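# Move large case to the other pallet's open corner

## Task

Take the big case that sits on the pallet near the -y end of the track, next to two smaller cases, and put it in the free corner of the other pallet, the one carrying three cases (those three may be nudged aside to make space). The two smaller cases have to finish in their original spots. No case may overhang its pallet's edge by more than roughly a finger's width. A case that ends up on the floor may be recovered, but it must finish lid side up. At the end the tools must have released everything and be moved away, and every case must stay put without the robot holding it.

## Robot and tools

ROBOT. Two arms, left_arm and right_arm, each riding its own carriage on one shared track that runs along y at x = 0. left_rail carries left_arm on the +y half; right_rail carries right_arm on the -y half. Each arm's base is at x = 0, y = its carriage's position_m, z = 0.04 m, facing +x. Every arm ends in a vacuum tool with four cups in two channels: channel a has the cups at y = -104.5 mm, channel b those at y = +104.5 mm, both at x = -62 and +62 mm in the cup point's axes. The rims cover 227 mm along x and 312 mm along y, and the cups point along the cup point's +z.

FRAME. All reported poses use one table-fixed frame, in metres: z = 0 is the table top with +z up, +x is the direction the arms face, +y is to their left, and y = 0 is mid-track. The table starts at x = 0.50 and lies beside the track only for y between -0.90 and 0.90; outside that, the floor is 0.53 m lower. In cam_pallet_north (over the -y end) and cam_pallet_south (over the +y end), +y is roughly to the right of the image. Reported cup point positions can be slightly off, especially at long reach.

execute_actions. Argument actions: a list of actions run in order. Each action may contain rows, steps, until, left_rail and right_rail. rows is a table of 1 to 15 rows, each applied for one control step of 1/30 s. Every row is one flat list of 16 numbers in [-1, 1] covering both arms: left_arm dx, dy, dz, rx, ry, rz, then left suction_a, suction_b, then the same eight for right_arm. The six motion numbers are an offset, not a pose: they are measured from that arm's cup point pose at the start of the action (for the first action in a call, the last reported pose), expressed in the cup point's own axes, and every row refers back to that same start, not to the prior row. Scale: 1.0 equals 0.6 m or 180 degrees; rx, ry, rz form one rotation vector. Per step the commanded pose is clipped to 100 mm and 16 degrees from the measured pose. Suction values are settings, not offsets: above 0.01 is on, 0 is off, and they persist, so repeat the current values to keep them (sending 0 turns a channel off). steps is 1 to 450, at least the number of rows, default 15; after the last row the arm keeps heading to the final target. For gentle motion, ramp offsets gradually (about 0.01 per row). Large moves may not finish within one action; send the remainder next time.

Carriages: left_rail takes position_m from 0.6 to 3 and right_rail from -3 to -0.6, an absolute y location in metres, plus speed_m_s from 0.01 to 1 (starts at 1, persists). {"stop": true} halts it. Rows never move a carriage, but a moving carriage shifts its arm's tool along y. After sending position_m, wait with until {"<rail>": {"position_status": ["!=", "moving"]}} before placing the tool. Any out-of-range value or unknown name rejects the whole call.

until ends an action early when all conditions hold, e.g. a device field with a comparison like [">=", 0.5], or {"all": {"status": "ended"}} / {"any": {"status": "ended"}}. It does not halt the arms. An empty actions list just returns state and images.

zoom_image: camera (cam_high, cam_low, cam_pallet_north, cam_pallet_south, cam_left_wrist, cam_right_wrist) and region [x0, y0, x1, y1] in pixels of its last image, at most 504 by 504. read_manual only gives licence text. finished_scene takes scene, the number of the scene to close; it is final.

RESULTS. Each arm's state gives end_effector_position (m), end_effector_quat_wxyz and velocities; Hand target is where the controller now steers that cup point. Joint positions/velocities list rail then six joints. Wrist force and torque are in the end effector's axes, noisy with a fixed offset, saturating near 200 N. suction_measured_a/b show vacuum per channel (near 0 = no seal, 0.83+ = airtight, lower on leaky cardboard; settles in about 1.3 s); part_present flips to 1 above 0.09. "pose unreachable" means the clearance check altered or blocked that arm's command. Rail position_status: moving, done, stopped, contact_stop, time_out, stopped_with_arm, stopped_for_other_arm; position_answer taken or not_taken. After stopped_for_other_arm, move an arm farther from the other, wait about 30 steps, then resend.

GRIPPING AND RELEASING. Both cups of a channel must seal fully on a flat, smooth face; edges or holes under a cup kill that channel. Cups compress up to about 21 mm. To place, lower in small steps until contact, then in a single action switch both channels off and back the tool straight away.

AVOID. Arm-to-arm contact of any part, including held cases, cups and cameras; never have both tools pulling on one case. A 400 N outside force or a joint torque over its limit (shoulder 686, elbow 402, wrists 99.5 N m) halts that arm for 10 s. Do not drop, slam, or fling cases, push hard, or knock anything out of the work area. Move held loads slowly and centred. Loose objects may occasionally be nudged by outside disturbances; check before finishing.

Each tool is called after "Request:" by a JSON object that holds its "op" and its "data".

## Session

Request:
{"op": "execute_actions", "data": {"actions": []}}

Scene clock: 0.00 s.
left_arm: end_effector_position=(+0.8496, +1.1577, +0.4409) suction_measured_a=0.00 part_present_a=0 suction_measured_b=0.00 part_present_b=0 end_effector_quat_wxyz=(+0.000, -0.001, +1.000, +0.000) end_effector_velocity=(+0.000, -0.000, -0.000) end_effector_angular_velocity=(+0.000, +0.000, -0.000) | right_arm: end_effector_position=(+0.8501, -2.4981, +0.4402) suction_measured_a=0.00 part_present_a=0 suction_measured_b=0.00 part_present_b=0 end_effector_quat_wxyz=(+0.000, -0.000, +1.000, -0.001) end_effector_velocity=(-0.000, +0.000, +0.000) end_effector_angular_velocity=(-0.000, -0.000, +0.000)
Joint positions: left_arm=[ 1.156 -0.238 -1.499  2.092 -2.164 -1.57   1.331] | right_arm=[-2.498 -0.238 -1.498  2.092 -2.165 -1.572  1.332]
Joint velocities: left_arm=[ 0. -0.  0. -0.  0. -0.  0.] | right_arm=[ 0.  0. -0.  0. -0.  0. -0.]
Wrist force (N, on the end effector, along its own x y z axes, offset not removed): no reading
Wrist torque (N m, same axes, about the end effector's origin, offset not removed): no reading
Hand target (left_arm): +0.850, +1.158, +0.441; +0.000, -0.001, +1.000, +0.000
Hand target (right_arm): +0.850, -2.498, +0.440; +0.000, -0.000, +1.000, -0.001
left_rail: position_m=1.156 position_m_goal=1.156 speed_m_s=1.00 position_status=done position_answer=taken refusals=0
right_rail: position_m=-2.498 position_m_goal=-2.498 speed_m_s=1.00 position_status=done position_answer=taken refusals=0

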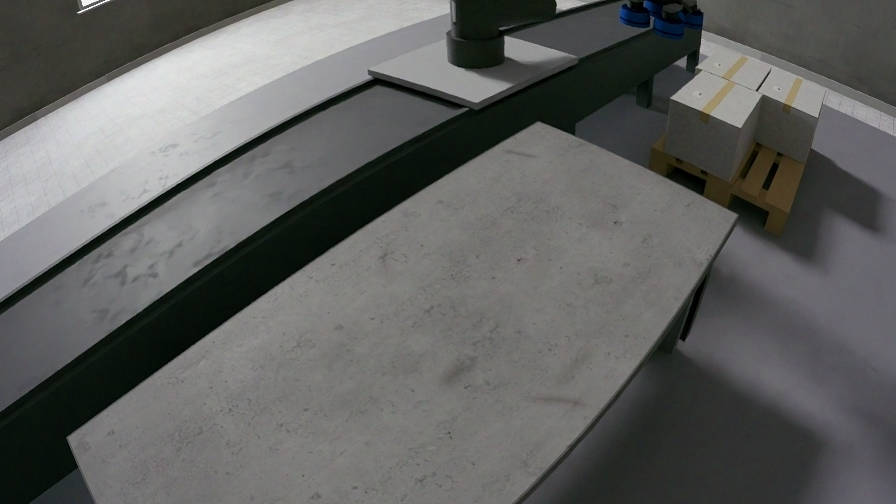

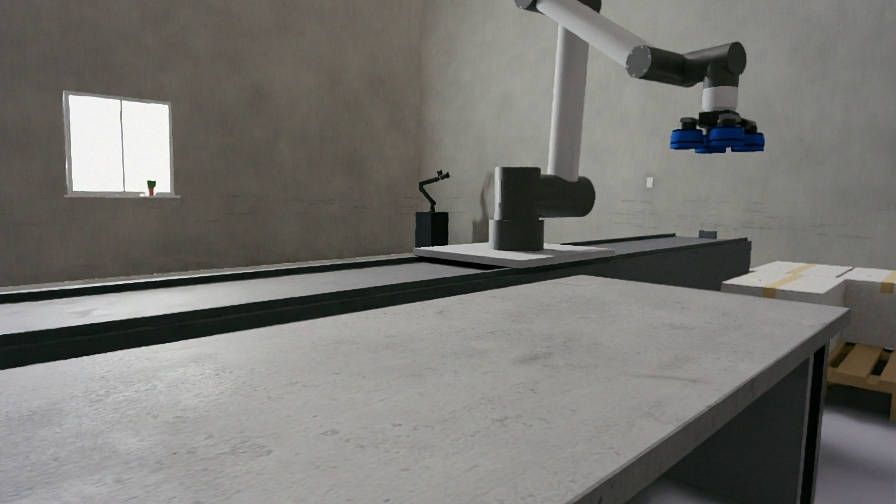

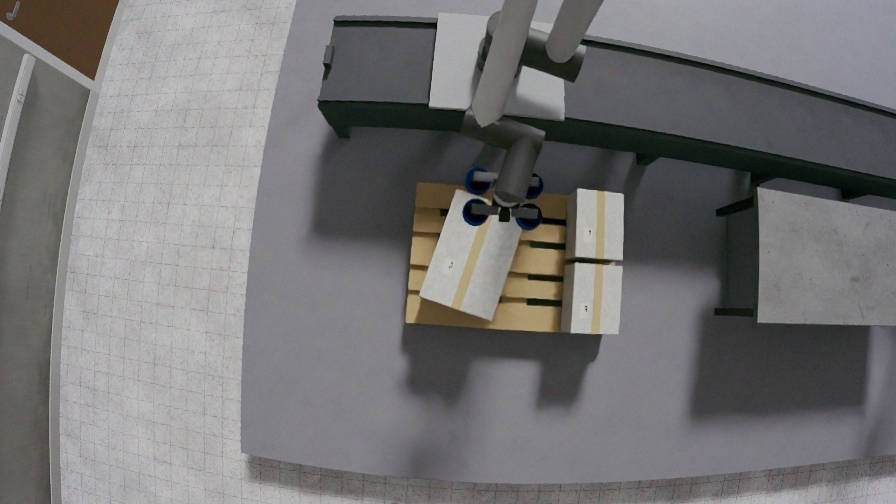

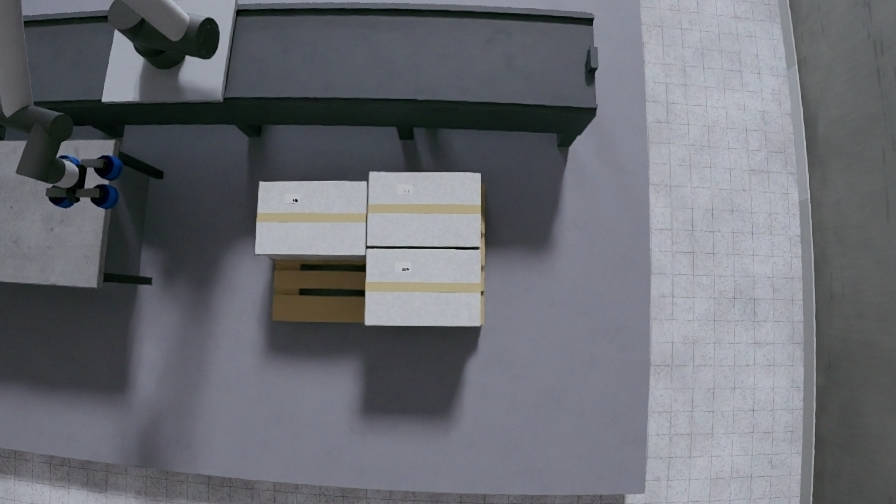

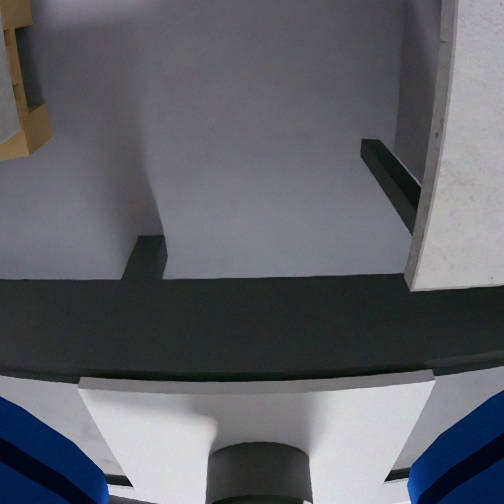

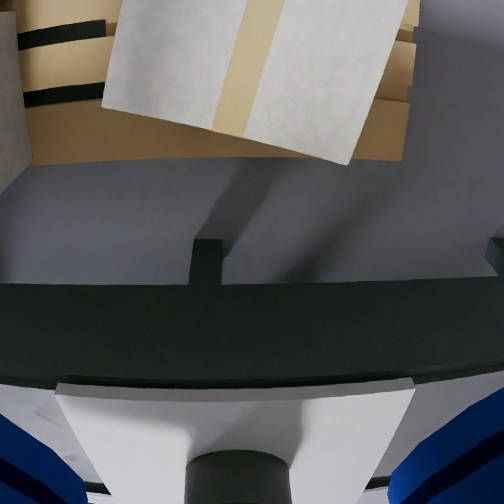

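Request:
{"op": "zoom_image", "data": {"camera": "cam_pallet_north", "region": [380, 150, 660, 350]}}

Request:
{"op": "zoom_image", "data": {"camera": "cam_pallet_south", "region": [230, 150, 510, 350]}}

Region (380, 150, 660, 350) of cam_pallet_north's 896x504 image, scaled by 1.800, with more detail than that image has; it fills the top 360 rows of this view, and the rest is white.

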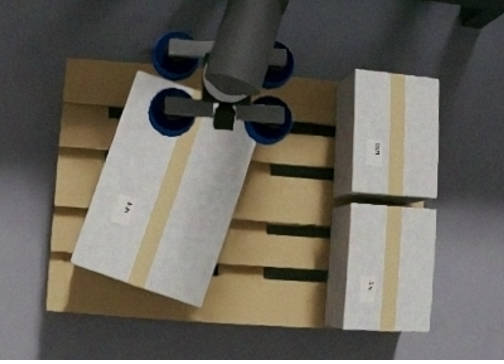

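Region (230, 150, 510, 350) of cam_pallet_south's 896x504 image, scaled by 1.800, with more detail than that image has; it fills the top 360 rows of this view, and the rest is white.

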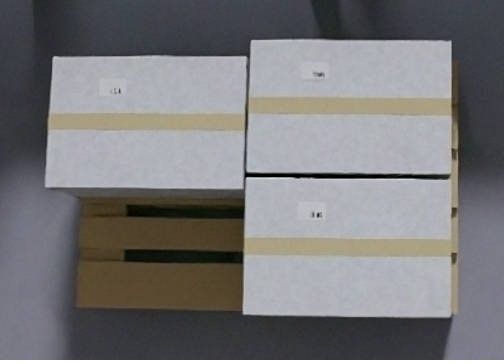

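Request:
{"op": "execute_actions", "data": {"actions": [{"rows":[[0,0,0.4,0,0,0,0,0,-0.38,-0.17,0.5,0,0,0.078,0,0]],"left_rail":{"position_m":2.0},"steps":75}]}}

Scene clock: 3.07 s.
left_arm: end_effector_position=(+0.8499, +2.0010, +0.2009) suction_measured_a=0.00 part_present_a=0 suction_measured_b=0.00 part_present_b=0 end_effector_quat_wxyz=(+0.000, -0.001, +1.000, +0.000) end_effector_velocity=(+0.000, -0.000, +0.000) end_effector_angular_velocity=(-0.000, -0.000, -0.000) | right_arm: end_effector_position=(+1.0781, -2.6001, +0.1402) suction_measured_a=0.00 part_present_a=0 suction_measured_b=0.00 part_present_b=0 end_effector_quat_wxyz=(+0.000, +0.122, +0.993, -0.001) end_effector_velocity=(+0.000, +0.000, -0.000) end_effector_angular_velocity=(+0.000, +0.000, +0.000)
Joint positions: left_arm=[ 2.    -0.238 -1.259  2.245 -2.557 -1.57   1.331] | right_arm=[-2.498 -0.281 -1.008  1.922 -2.486 -1.572  1.535]
Joint velocities: left_arm=[ 0. -0. -0. -0. -0. -0. -0.] | right_arm=[ 0.  0.  0. -0. -0.  0. -0.]
Wrist force (N, on the end effector, along its own x y z axes, offset not removed): left_arm=[-5.8 2.0 -1.1] | right_arm=[-0.7 0.5 -5.7]
Wrist torque (N m, same axes, about the end effector's origin, offset not removed): left_arm=[0.08 0.89 -0.72] | right_arm=[0.06 0.53 -0.54]
Hand target (left_arm): +0.850, +2.001, +0.201; +0.000, -0.001, +1.000, +0.000
Hand target (right_arm): +1.078, -2.600, +0.140; +0.000, +0.122, +0.993, -0.001
Off the commanded pose (left_arm): 0.000 m, 0 deg.
Off the commanded pose (right_arm): 0.001 m, 0 deg.
left_rail: position_m=2.000 position_m_goal=2.000 speed_m_s=1.00 position_status=done position_answer=taken refusals=0
right_rail: position_m=-2.498 position_m_goal=-2.498 speed_m_s=1.00 position_status=done position_answer=taken refusals=0

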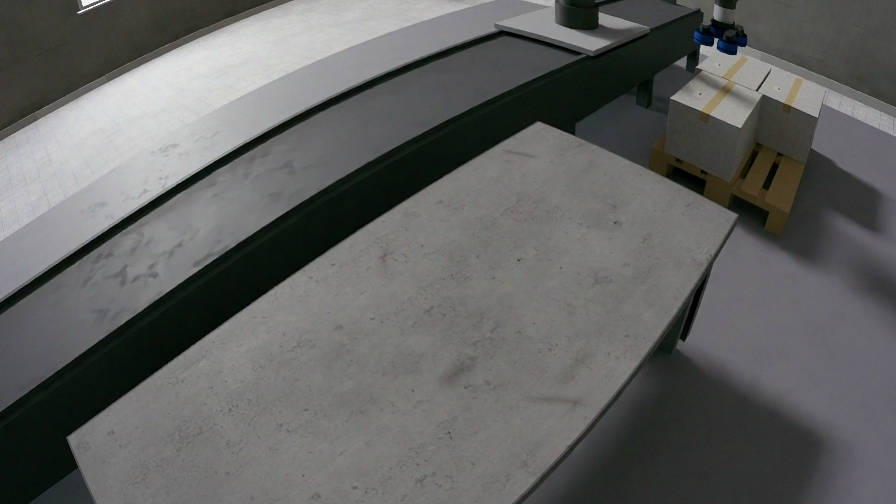

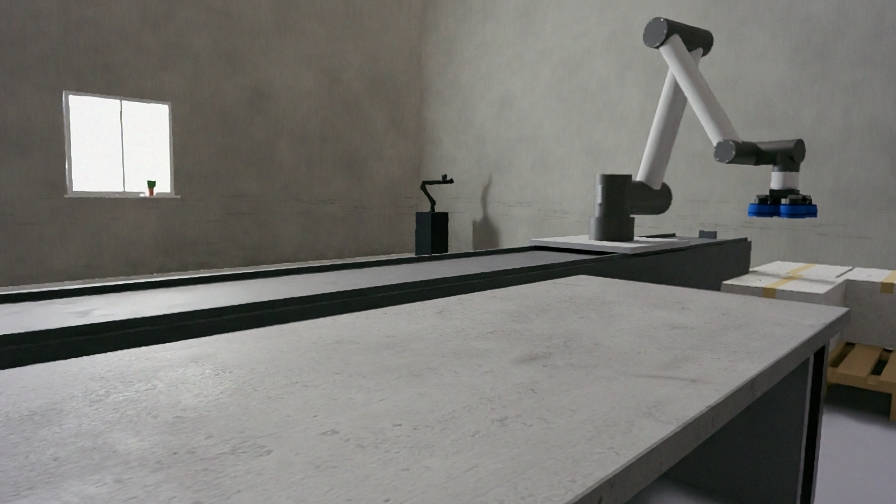

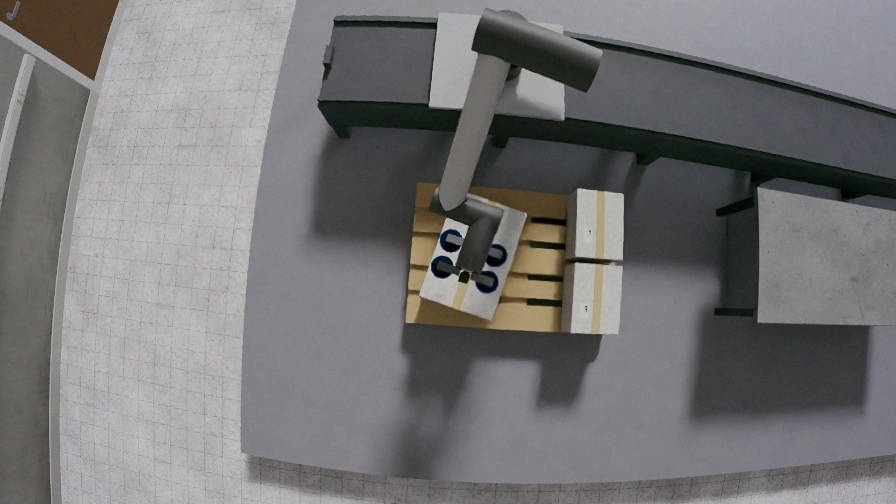

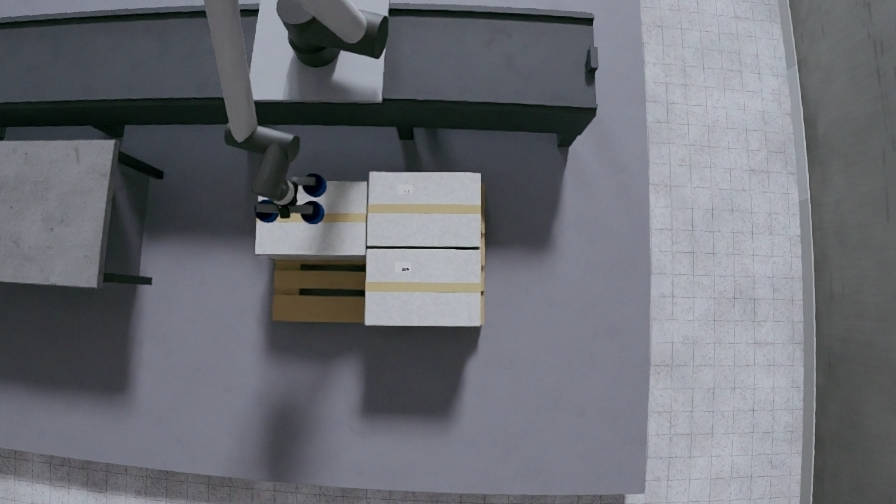

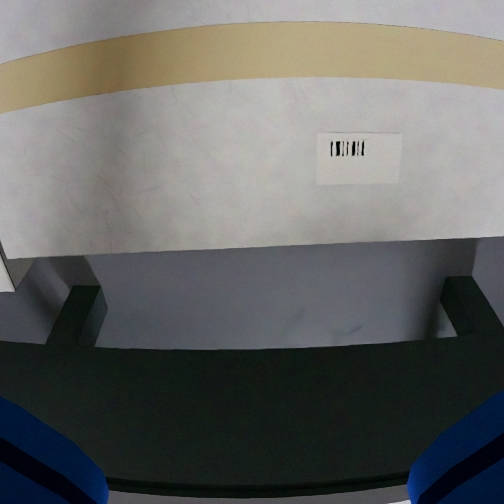

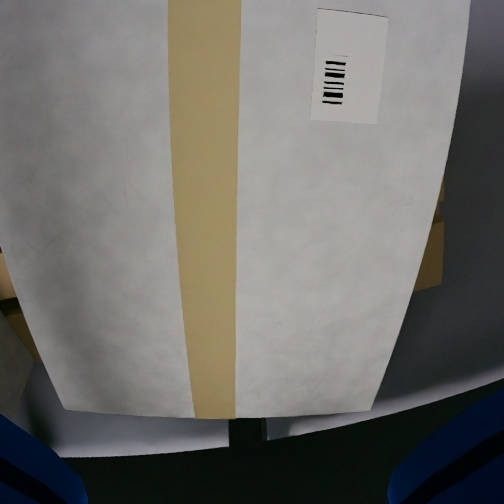

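Request:
{"op": "execute_actions", "data": {"actions": [{"rows":[[-0.11,0.1,0.3,0,0,0.5,0,0,0,0.04,0.23,0,0,0,0,0]],"steps":60}]}}

Request:
{"op": "zoom_image", "data": {"camera": "cam_pallet_north", "region": [380, 150, 660, 350]}}

Request:
{"op": "zoom_image", "data": {"camera": "cam_pallet_south", "region": [230, 150, 510, 350]}}

Scene clock: 5.20 s.
left_arm: end_effector_position=(+0.9161, +2.0610, +0.0210) suction_measured_a=0.00 part_present_a=0 suction_measured_b=0.00 part_present_b=0 end_effector_quat_wxyz=(-0.000, +0.706, +0.708, +0.000) end_effector_velocity=(+0.000, +0.000, +0.000) end_effector_angular_velocity=(-0.000, +0.000, -0.000) | right_arm: end_effector_position=(+1.0839, -2.5768, +0.0022) suction_measured_a=0.00 part_present_a=0 suction_measured_b=0.00 part_present_b=0 end_effector_quat_wxyz=(+0.000, +0.122, +0.993, -0.001) end_effector_velocity=(-0.000, +0.000, -0.000) end_effector_angular_velocity=(+0.000, +0.000, +0.000)
Joint positions: left_arm=[ 2.    -0.154 -0.979  2.192 -2.784 -1.57   2.985] | right_arm=[-2.498 -0.258 -0.862  1.936 -2.645 -1.572  1.557]
Joint velocities: left_arm=[ 0.  0.  0. -0.  0. -0.  0.] | right_arm=[ 0.  0.  0. -0. -0. -0. -0.]
Wrist force (N, on the end effector, along its own x y z axes, offset not removed): left_arm=[-4.9 2.8 -3.6] | right_arm=[1.7 2.6 -6.7]
Wrist torque (N m, same axes, about the end effector's origin, offset not removed): left_arm=[0.18 0.76 -0.62] | right_arm=[0.42 0.22 -0.49]
Hand target (left_arm): +0.916, +2.061, +0.021; -0.000, +0.706, +0.708, +0.000
Hand target (right_arm): +1.084, -2.577, +0.002; +0.000, +0.122, +0.993, -0.001
Off the commanded pose (left_arm): 0.000 m, 0 deg.
Off the commanded pose (right_arm): 0.000 m, 0 deg.
left_rail: position_m=2.000 position_m_goal=2.000 speed_m_s=1.00 position_status=done position_answer=taken refusals=0
right_rail: position_m=-2.498 position_m_goal=-2.498 speed_m_s=1.00 position_status=done position_answer=taken refusals=0

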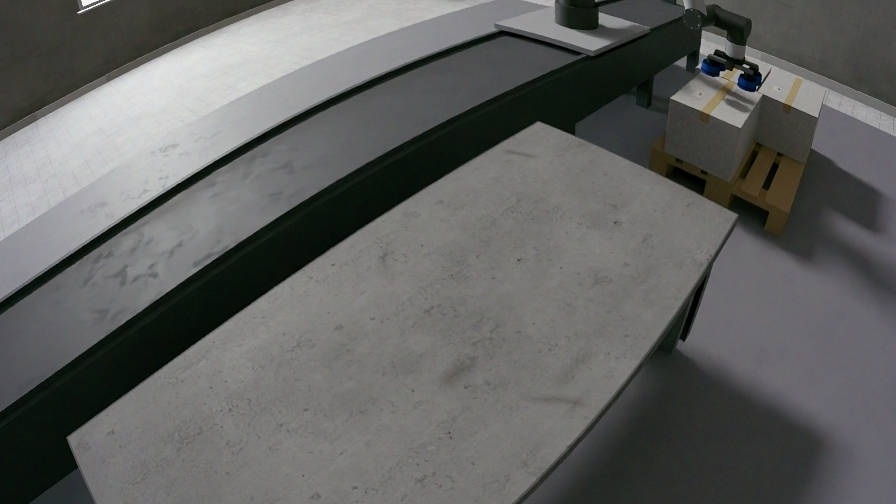

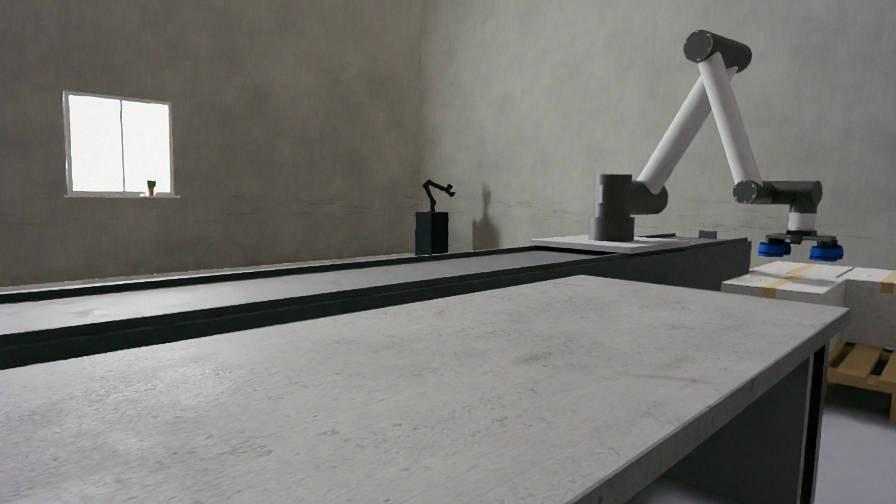

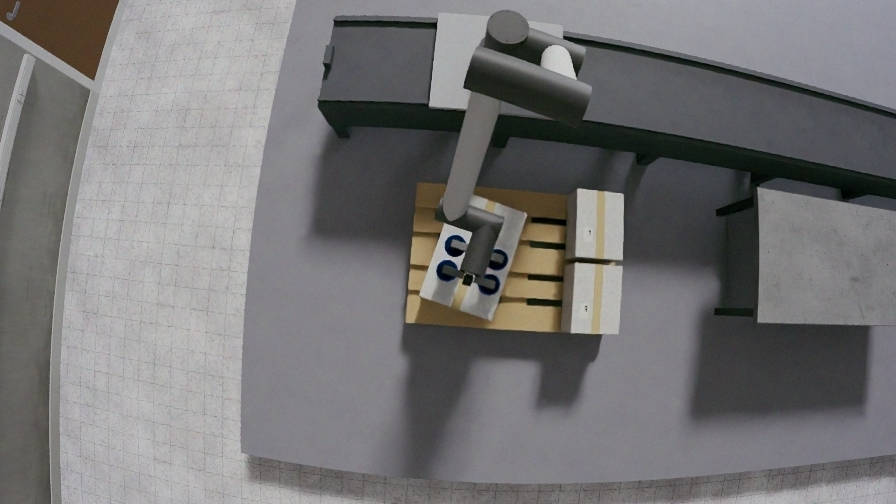

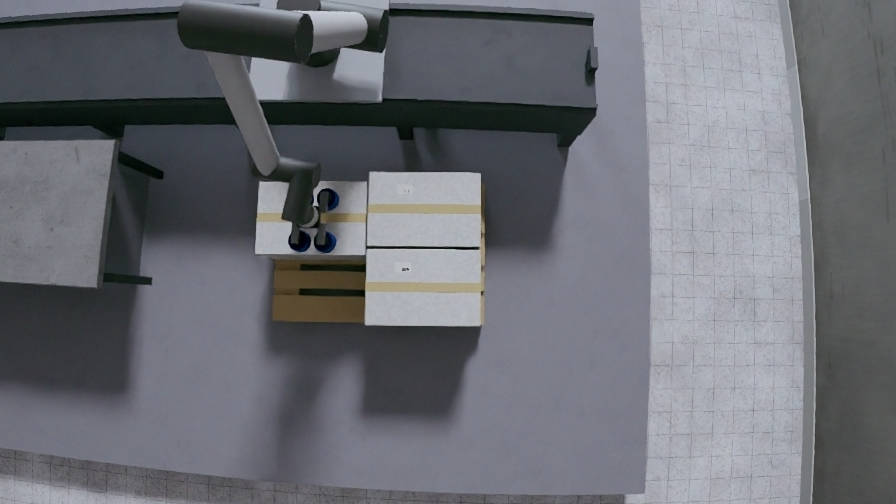

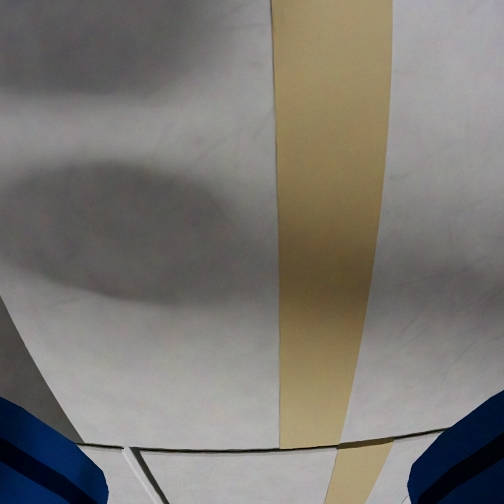

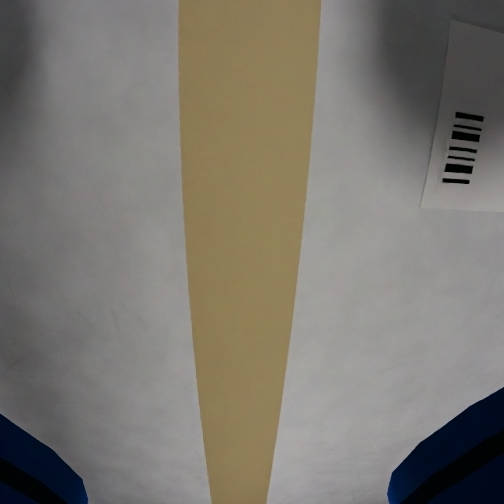

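Region (380, 150, 660, 350) of cam_pallet_north's 896x504 image, scaled by 1.800, with more detail than that image has; it fills the top 360 rows of this view, and the rest is white.

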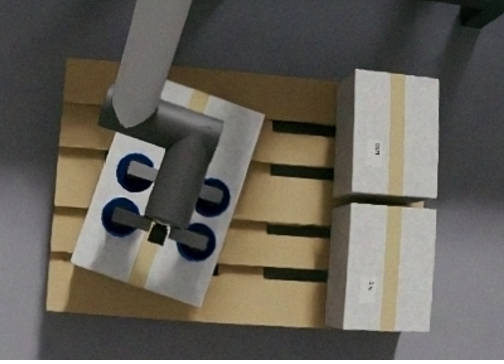

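Region (230, 150, 510, 350) of cam_pallet_south's 896x504 image, scaled by 1.800, with more detail than that image has; it fills the top 360 rows of this view, and the rest is white.

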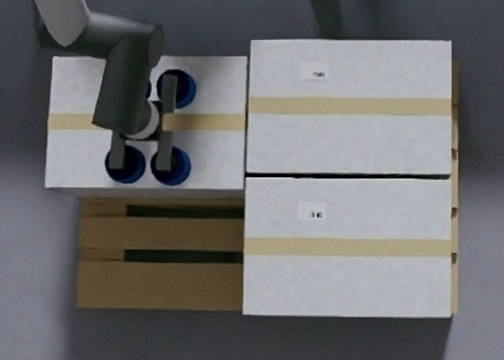

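Request:
{"op": "execute_actions", "data": {"actions": [{"rows":[[-0.03,-0.045,0.1,0,0,0,0,0,0.065,0,0.07,0,0,0,0,0]],"steps":25},{"rows":[[0,0,0.02,0,0,0,0,0,0,0,0.02,0,0,0,0,0],[0,0,0.04,0,0,0,0,0,0,0,0.04,0,0,0,0,0],[0,0,0.065,0,0,0,0,0,0,0,0.065,0,0,0,0,0]],"steps":20}]}}

Scene clock: 6.87 s.
left_arm: end_effector_position=(+0.8892, +2.0429, -0.0780) suction_measured_a=0.00 part_present_a=0 suction_measured_b=0.00 part_present_b=0 end_effector_quat_wxyz=(-0.000, +0.706, +0.708, +0.000) end_effector_velocity=(+0.000, -0.000, -0.001) end_effector_angular_velocity=(-0.000, -0.000, -0.000) | right_arm: end_effector_position=(+1.0461, -2.5674, -0.0787) suction_measured_a=0.00 part_present_a=0 suction_measured_b=0.00 part_present_b=0 end_effector_quat_wxyz=(+0.000, +0.122, +0.993, -0.001) end_effector_velocity=(+0.000, -0.000, -0.000) end_effector_angular_velocity=(-0.000, -0.000, -0.000)
Joint positions: left_arm=[ 2.    -0.18  -0.852  2.229 -2.948 -1.57   2.959] | right_arm=[-2.498 -0.259 -0.791  1.992 -2.773 -1.572  1.557]
Joint velocities: left_arm=[ 0.     0.     0.001 -0.    -0.001 -0.     0.   ] | right_arm=[ 0.    -0.     0.001 -0.    -0.001  0.    -0.   ]
Wrist force (N, on the end effector, along its own x y z axes, offset not removed): left_arm=[-5.7 3.9 -2.4] | right_arm=[3.6 5.1 -7.0]
Wrist torque (N m, same axes, about the end effector's origin, offset not removed): left_arm=[0.38 0.84 -0.57] | right_arm=[0.72 -0.03 -0.46]
Hand target (left_arm): +0.889, +2.043, -0.078; -0.000, +0.706, +0.708, +0.000
Hand target (right_arm): +1.046, -2.567, -0.079; +0.000, +0.122, +0.993, -0.001
Off the commanded pose (left_arm): 0.000 m, 0 deg.
Off the commanded pose (right_arm): 0.000 m, 0 deg.
left_rail: position_m=2.000 position_m_goal=2.000 speed_m_s=1.00 position_status=done position_answer=taken refusals=0
right_rail: position_m=-2.498 position_m_goal=-2.498 speed_m_s=1.00 position_status=done position_answer=taken refusals=0

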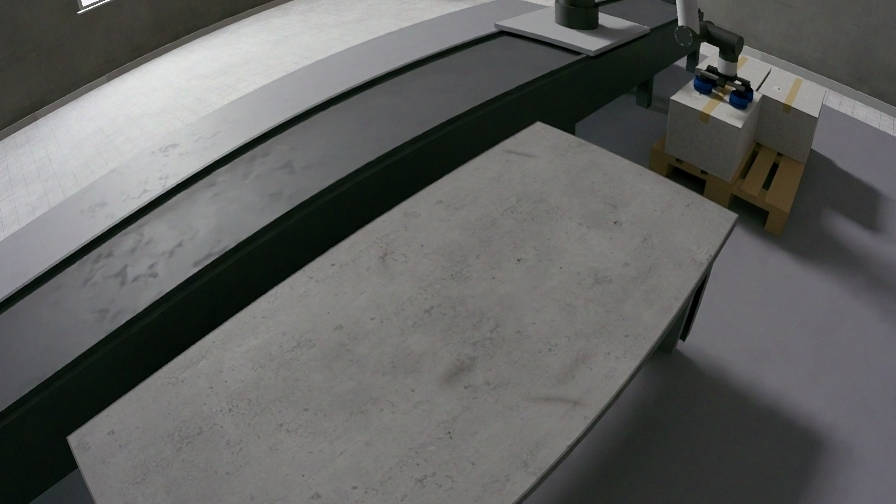

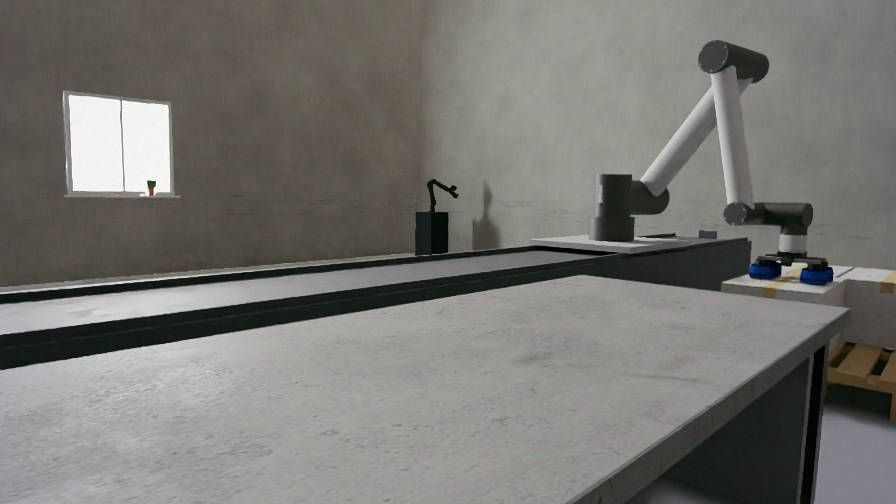

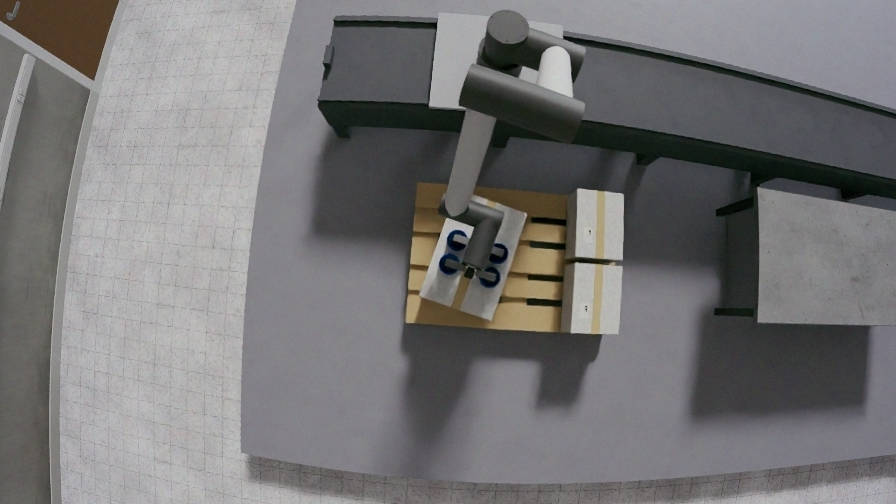

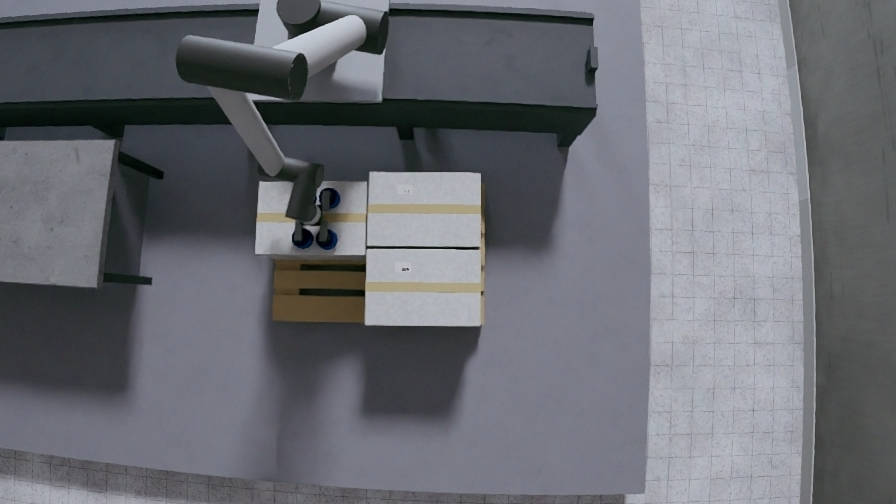

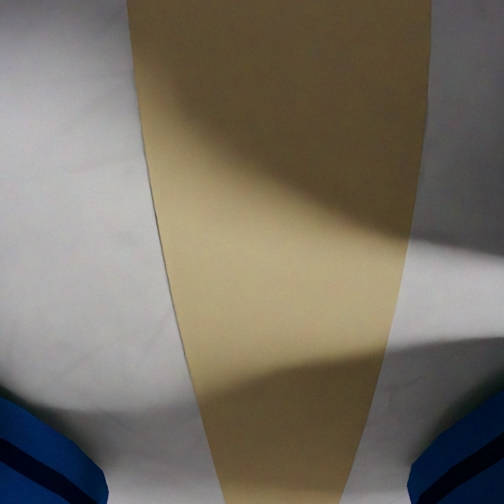

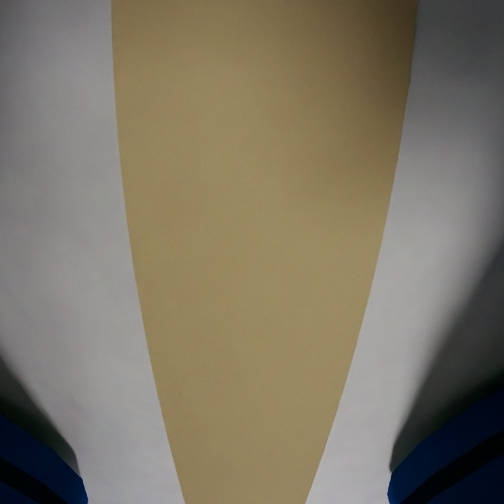

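Request:
{"op": "execute_actions", "data": {"actions": [{"rows":[[0,-0.01,0.01,0,0,0,1,1,0.015,0,0.01,0,0,0,1,1],[0,-0.01,0.02,0,0,0,1,1,0.015,0,0.02,0,0,0,1,1],[0,-0.01,0.035,0,0,0,1,1,0.015,0,0.035,0,0,0,1,1]],"steps":45}]}}

Scene clock: 8.43 s.
left_arm: end_effector_position=(+0.8832, +2.0429, -0.0990) suction_measured_a=0.90 part_present_a=1 suction_measured_b=0.90 part_present_b=1 end_effector_quat_wxyz=(-0.000, +0.706, +0.708, +0.000) end_effector_velocity=(+0.000, -0.000, +0.000) end_effector_angular_velocity=(-0.000, -0.000, -0.000) | right_arm: end_effector_position=(+1.0373, -2.5652, -0.0998) suction_measured_a=0.96 part_present_a=1 suction_measured_b=0.96 part_present_b=1 end_effector_quat_wxyz=(+0.000, +0.122, +0.993, -0.001) end_effector_velocity=(+0.000, -0.000, +0.000) end_effector_angular_velocity=(+0.000, -0.000, +0.000)
Joint positions: left_arm=[ 2.    -0.181 -0.824  2.235 -2.982 -1.57   2.958] | right_arm=[-2.498 -0.259 -0.769  2.003 -2.805 -1.572  1.556]
Joint velocities: left_arm=[ 0. -0.  0. -0. -0. -0. -0.] | right_arm=[ 0. -0. -0.  0.  0.  0. -0.]
Wrist force (N, on the end effector, along its own x y z axes, offset not removed): left_arm=[-5.9 4.3 31.9] | right_arm=[2.8 6.0 13.0]
Wrist torque (N m, same axes, about the end effector's origin, offset not removed): left_arm=[1.18 0.00 -0.62] | right_arm=[0.61 -9.40 -0.40]
Hand target (left_arm): +0.883, +2.043, -0.099; -0.000, +0.706, +0.708, +0.000
Hand target (right_arm): +1.037, -2.565, -0.100; +0.000, +0.122, +0.993, -0.001
Off the commanded pose (left_arm): 0.000 m, 0 deg.
Off the commanded pose (right_arm): 0.000 m, 0 deg.
left_rail: position_m=2.000 position_m_goal=2.000 speed_m_s=1.00 position_status=done position_answer=taken refusals=0
right_rail: position_m=-2.498 position_m_goal=-2.498 speed_m_s=1.00 position_status=done position_answer=taken refusals=0

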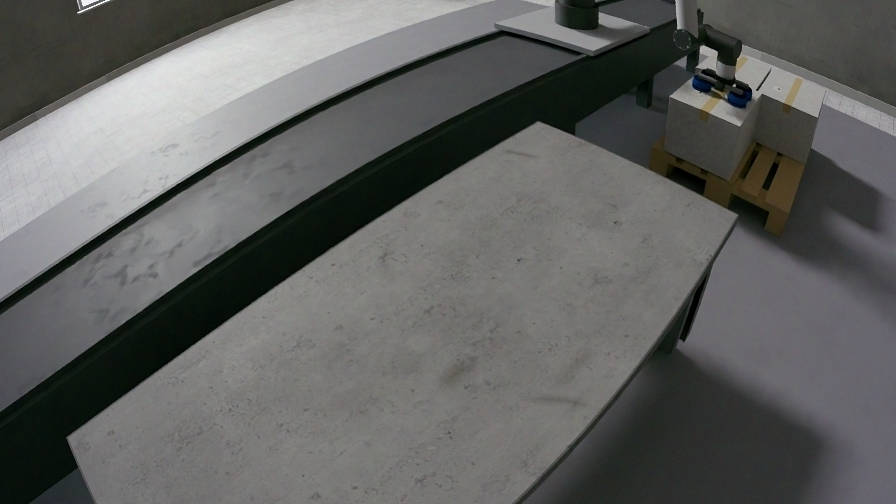

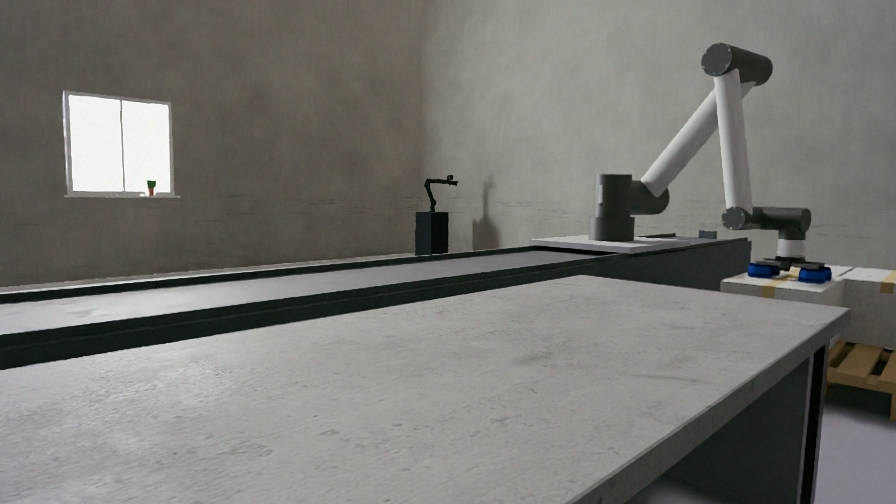

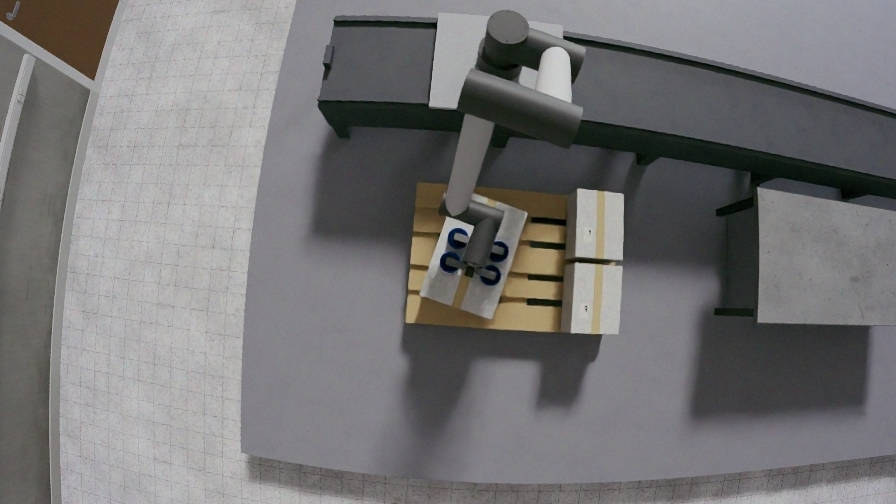

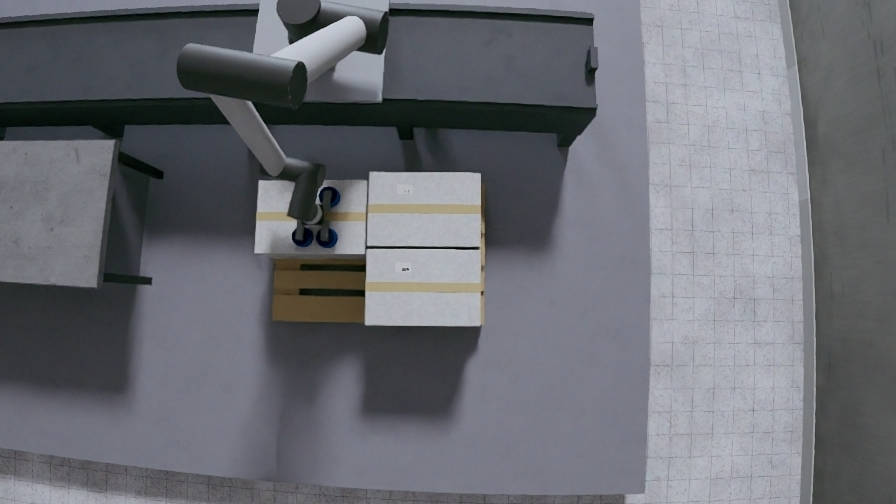

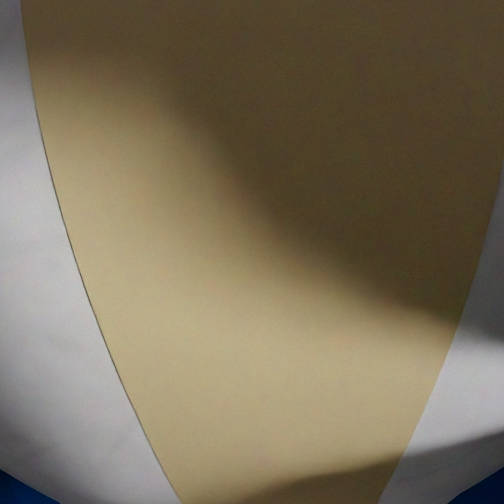

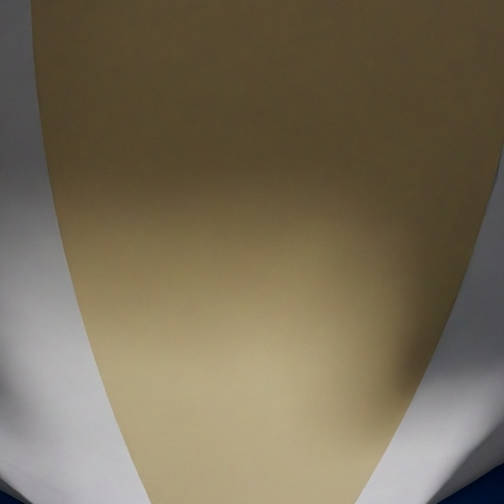

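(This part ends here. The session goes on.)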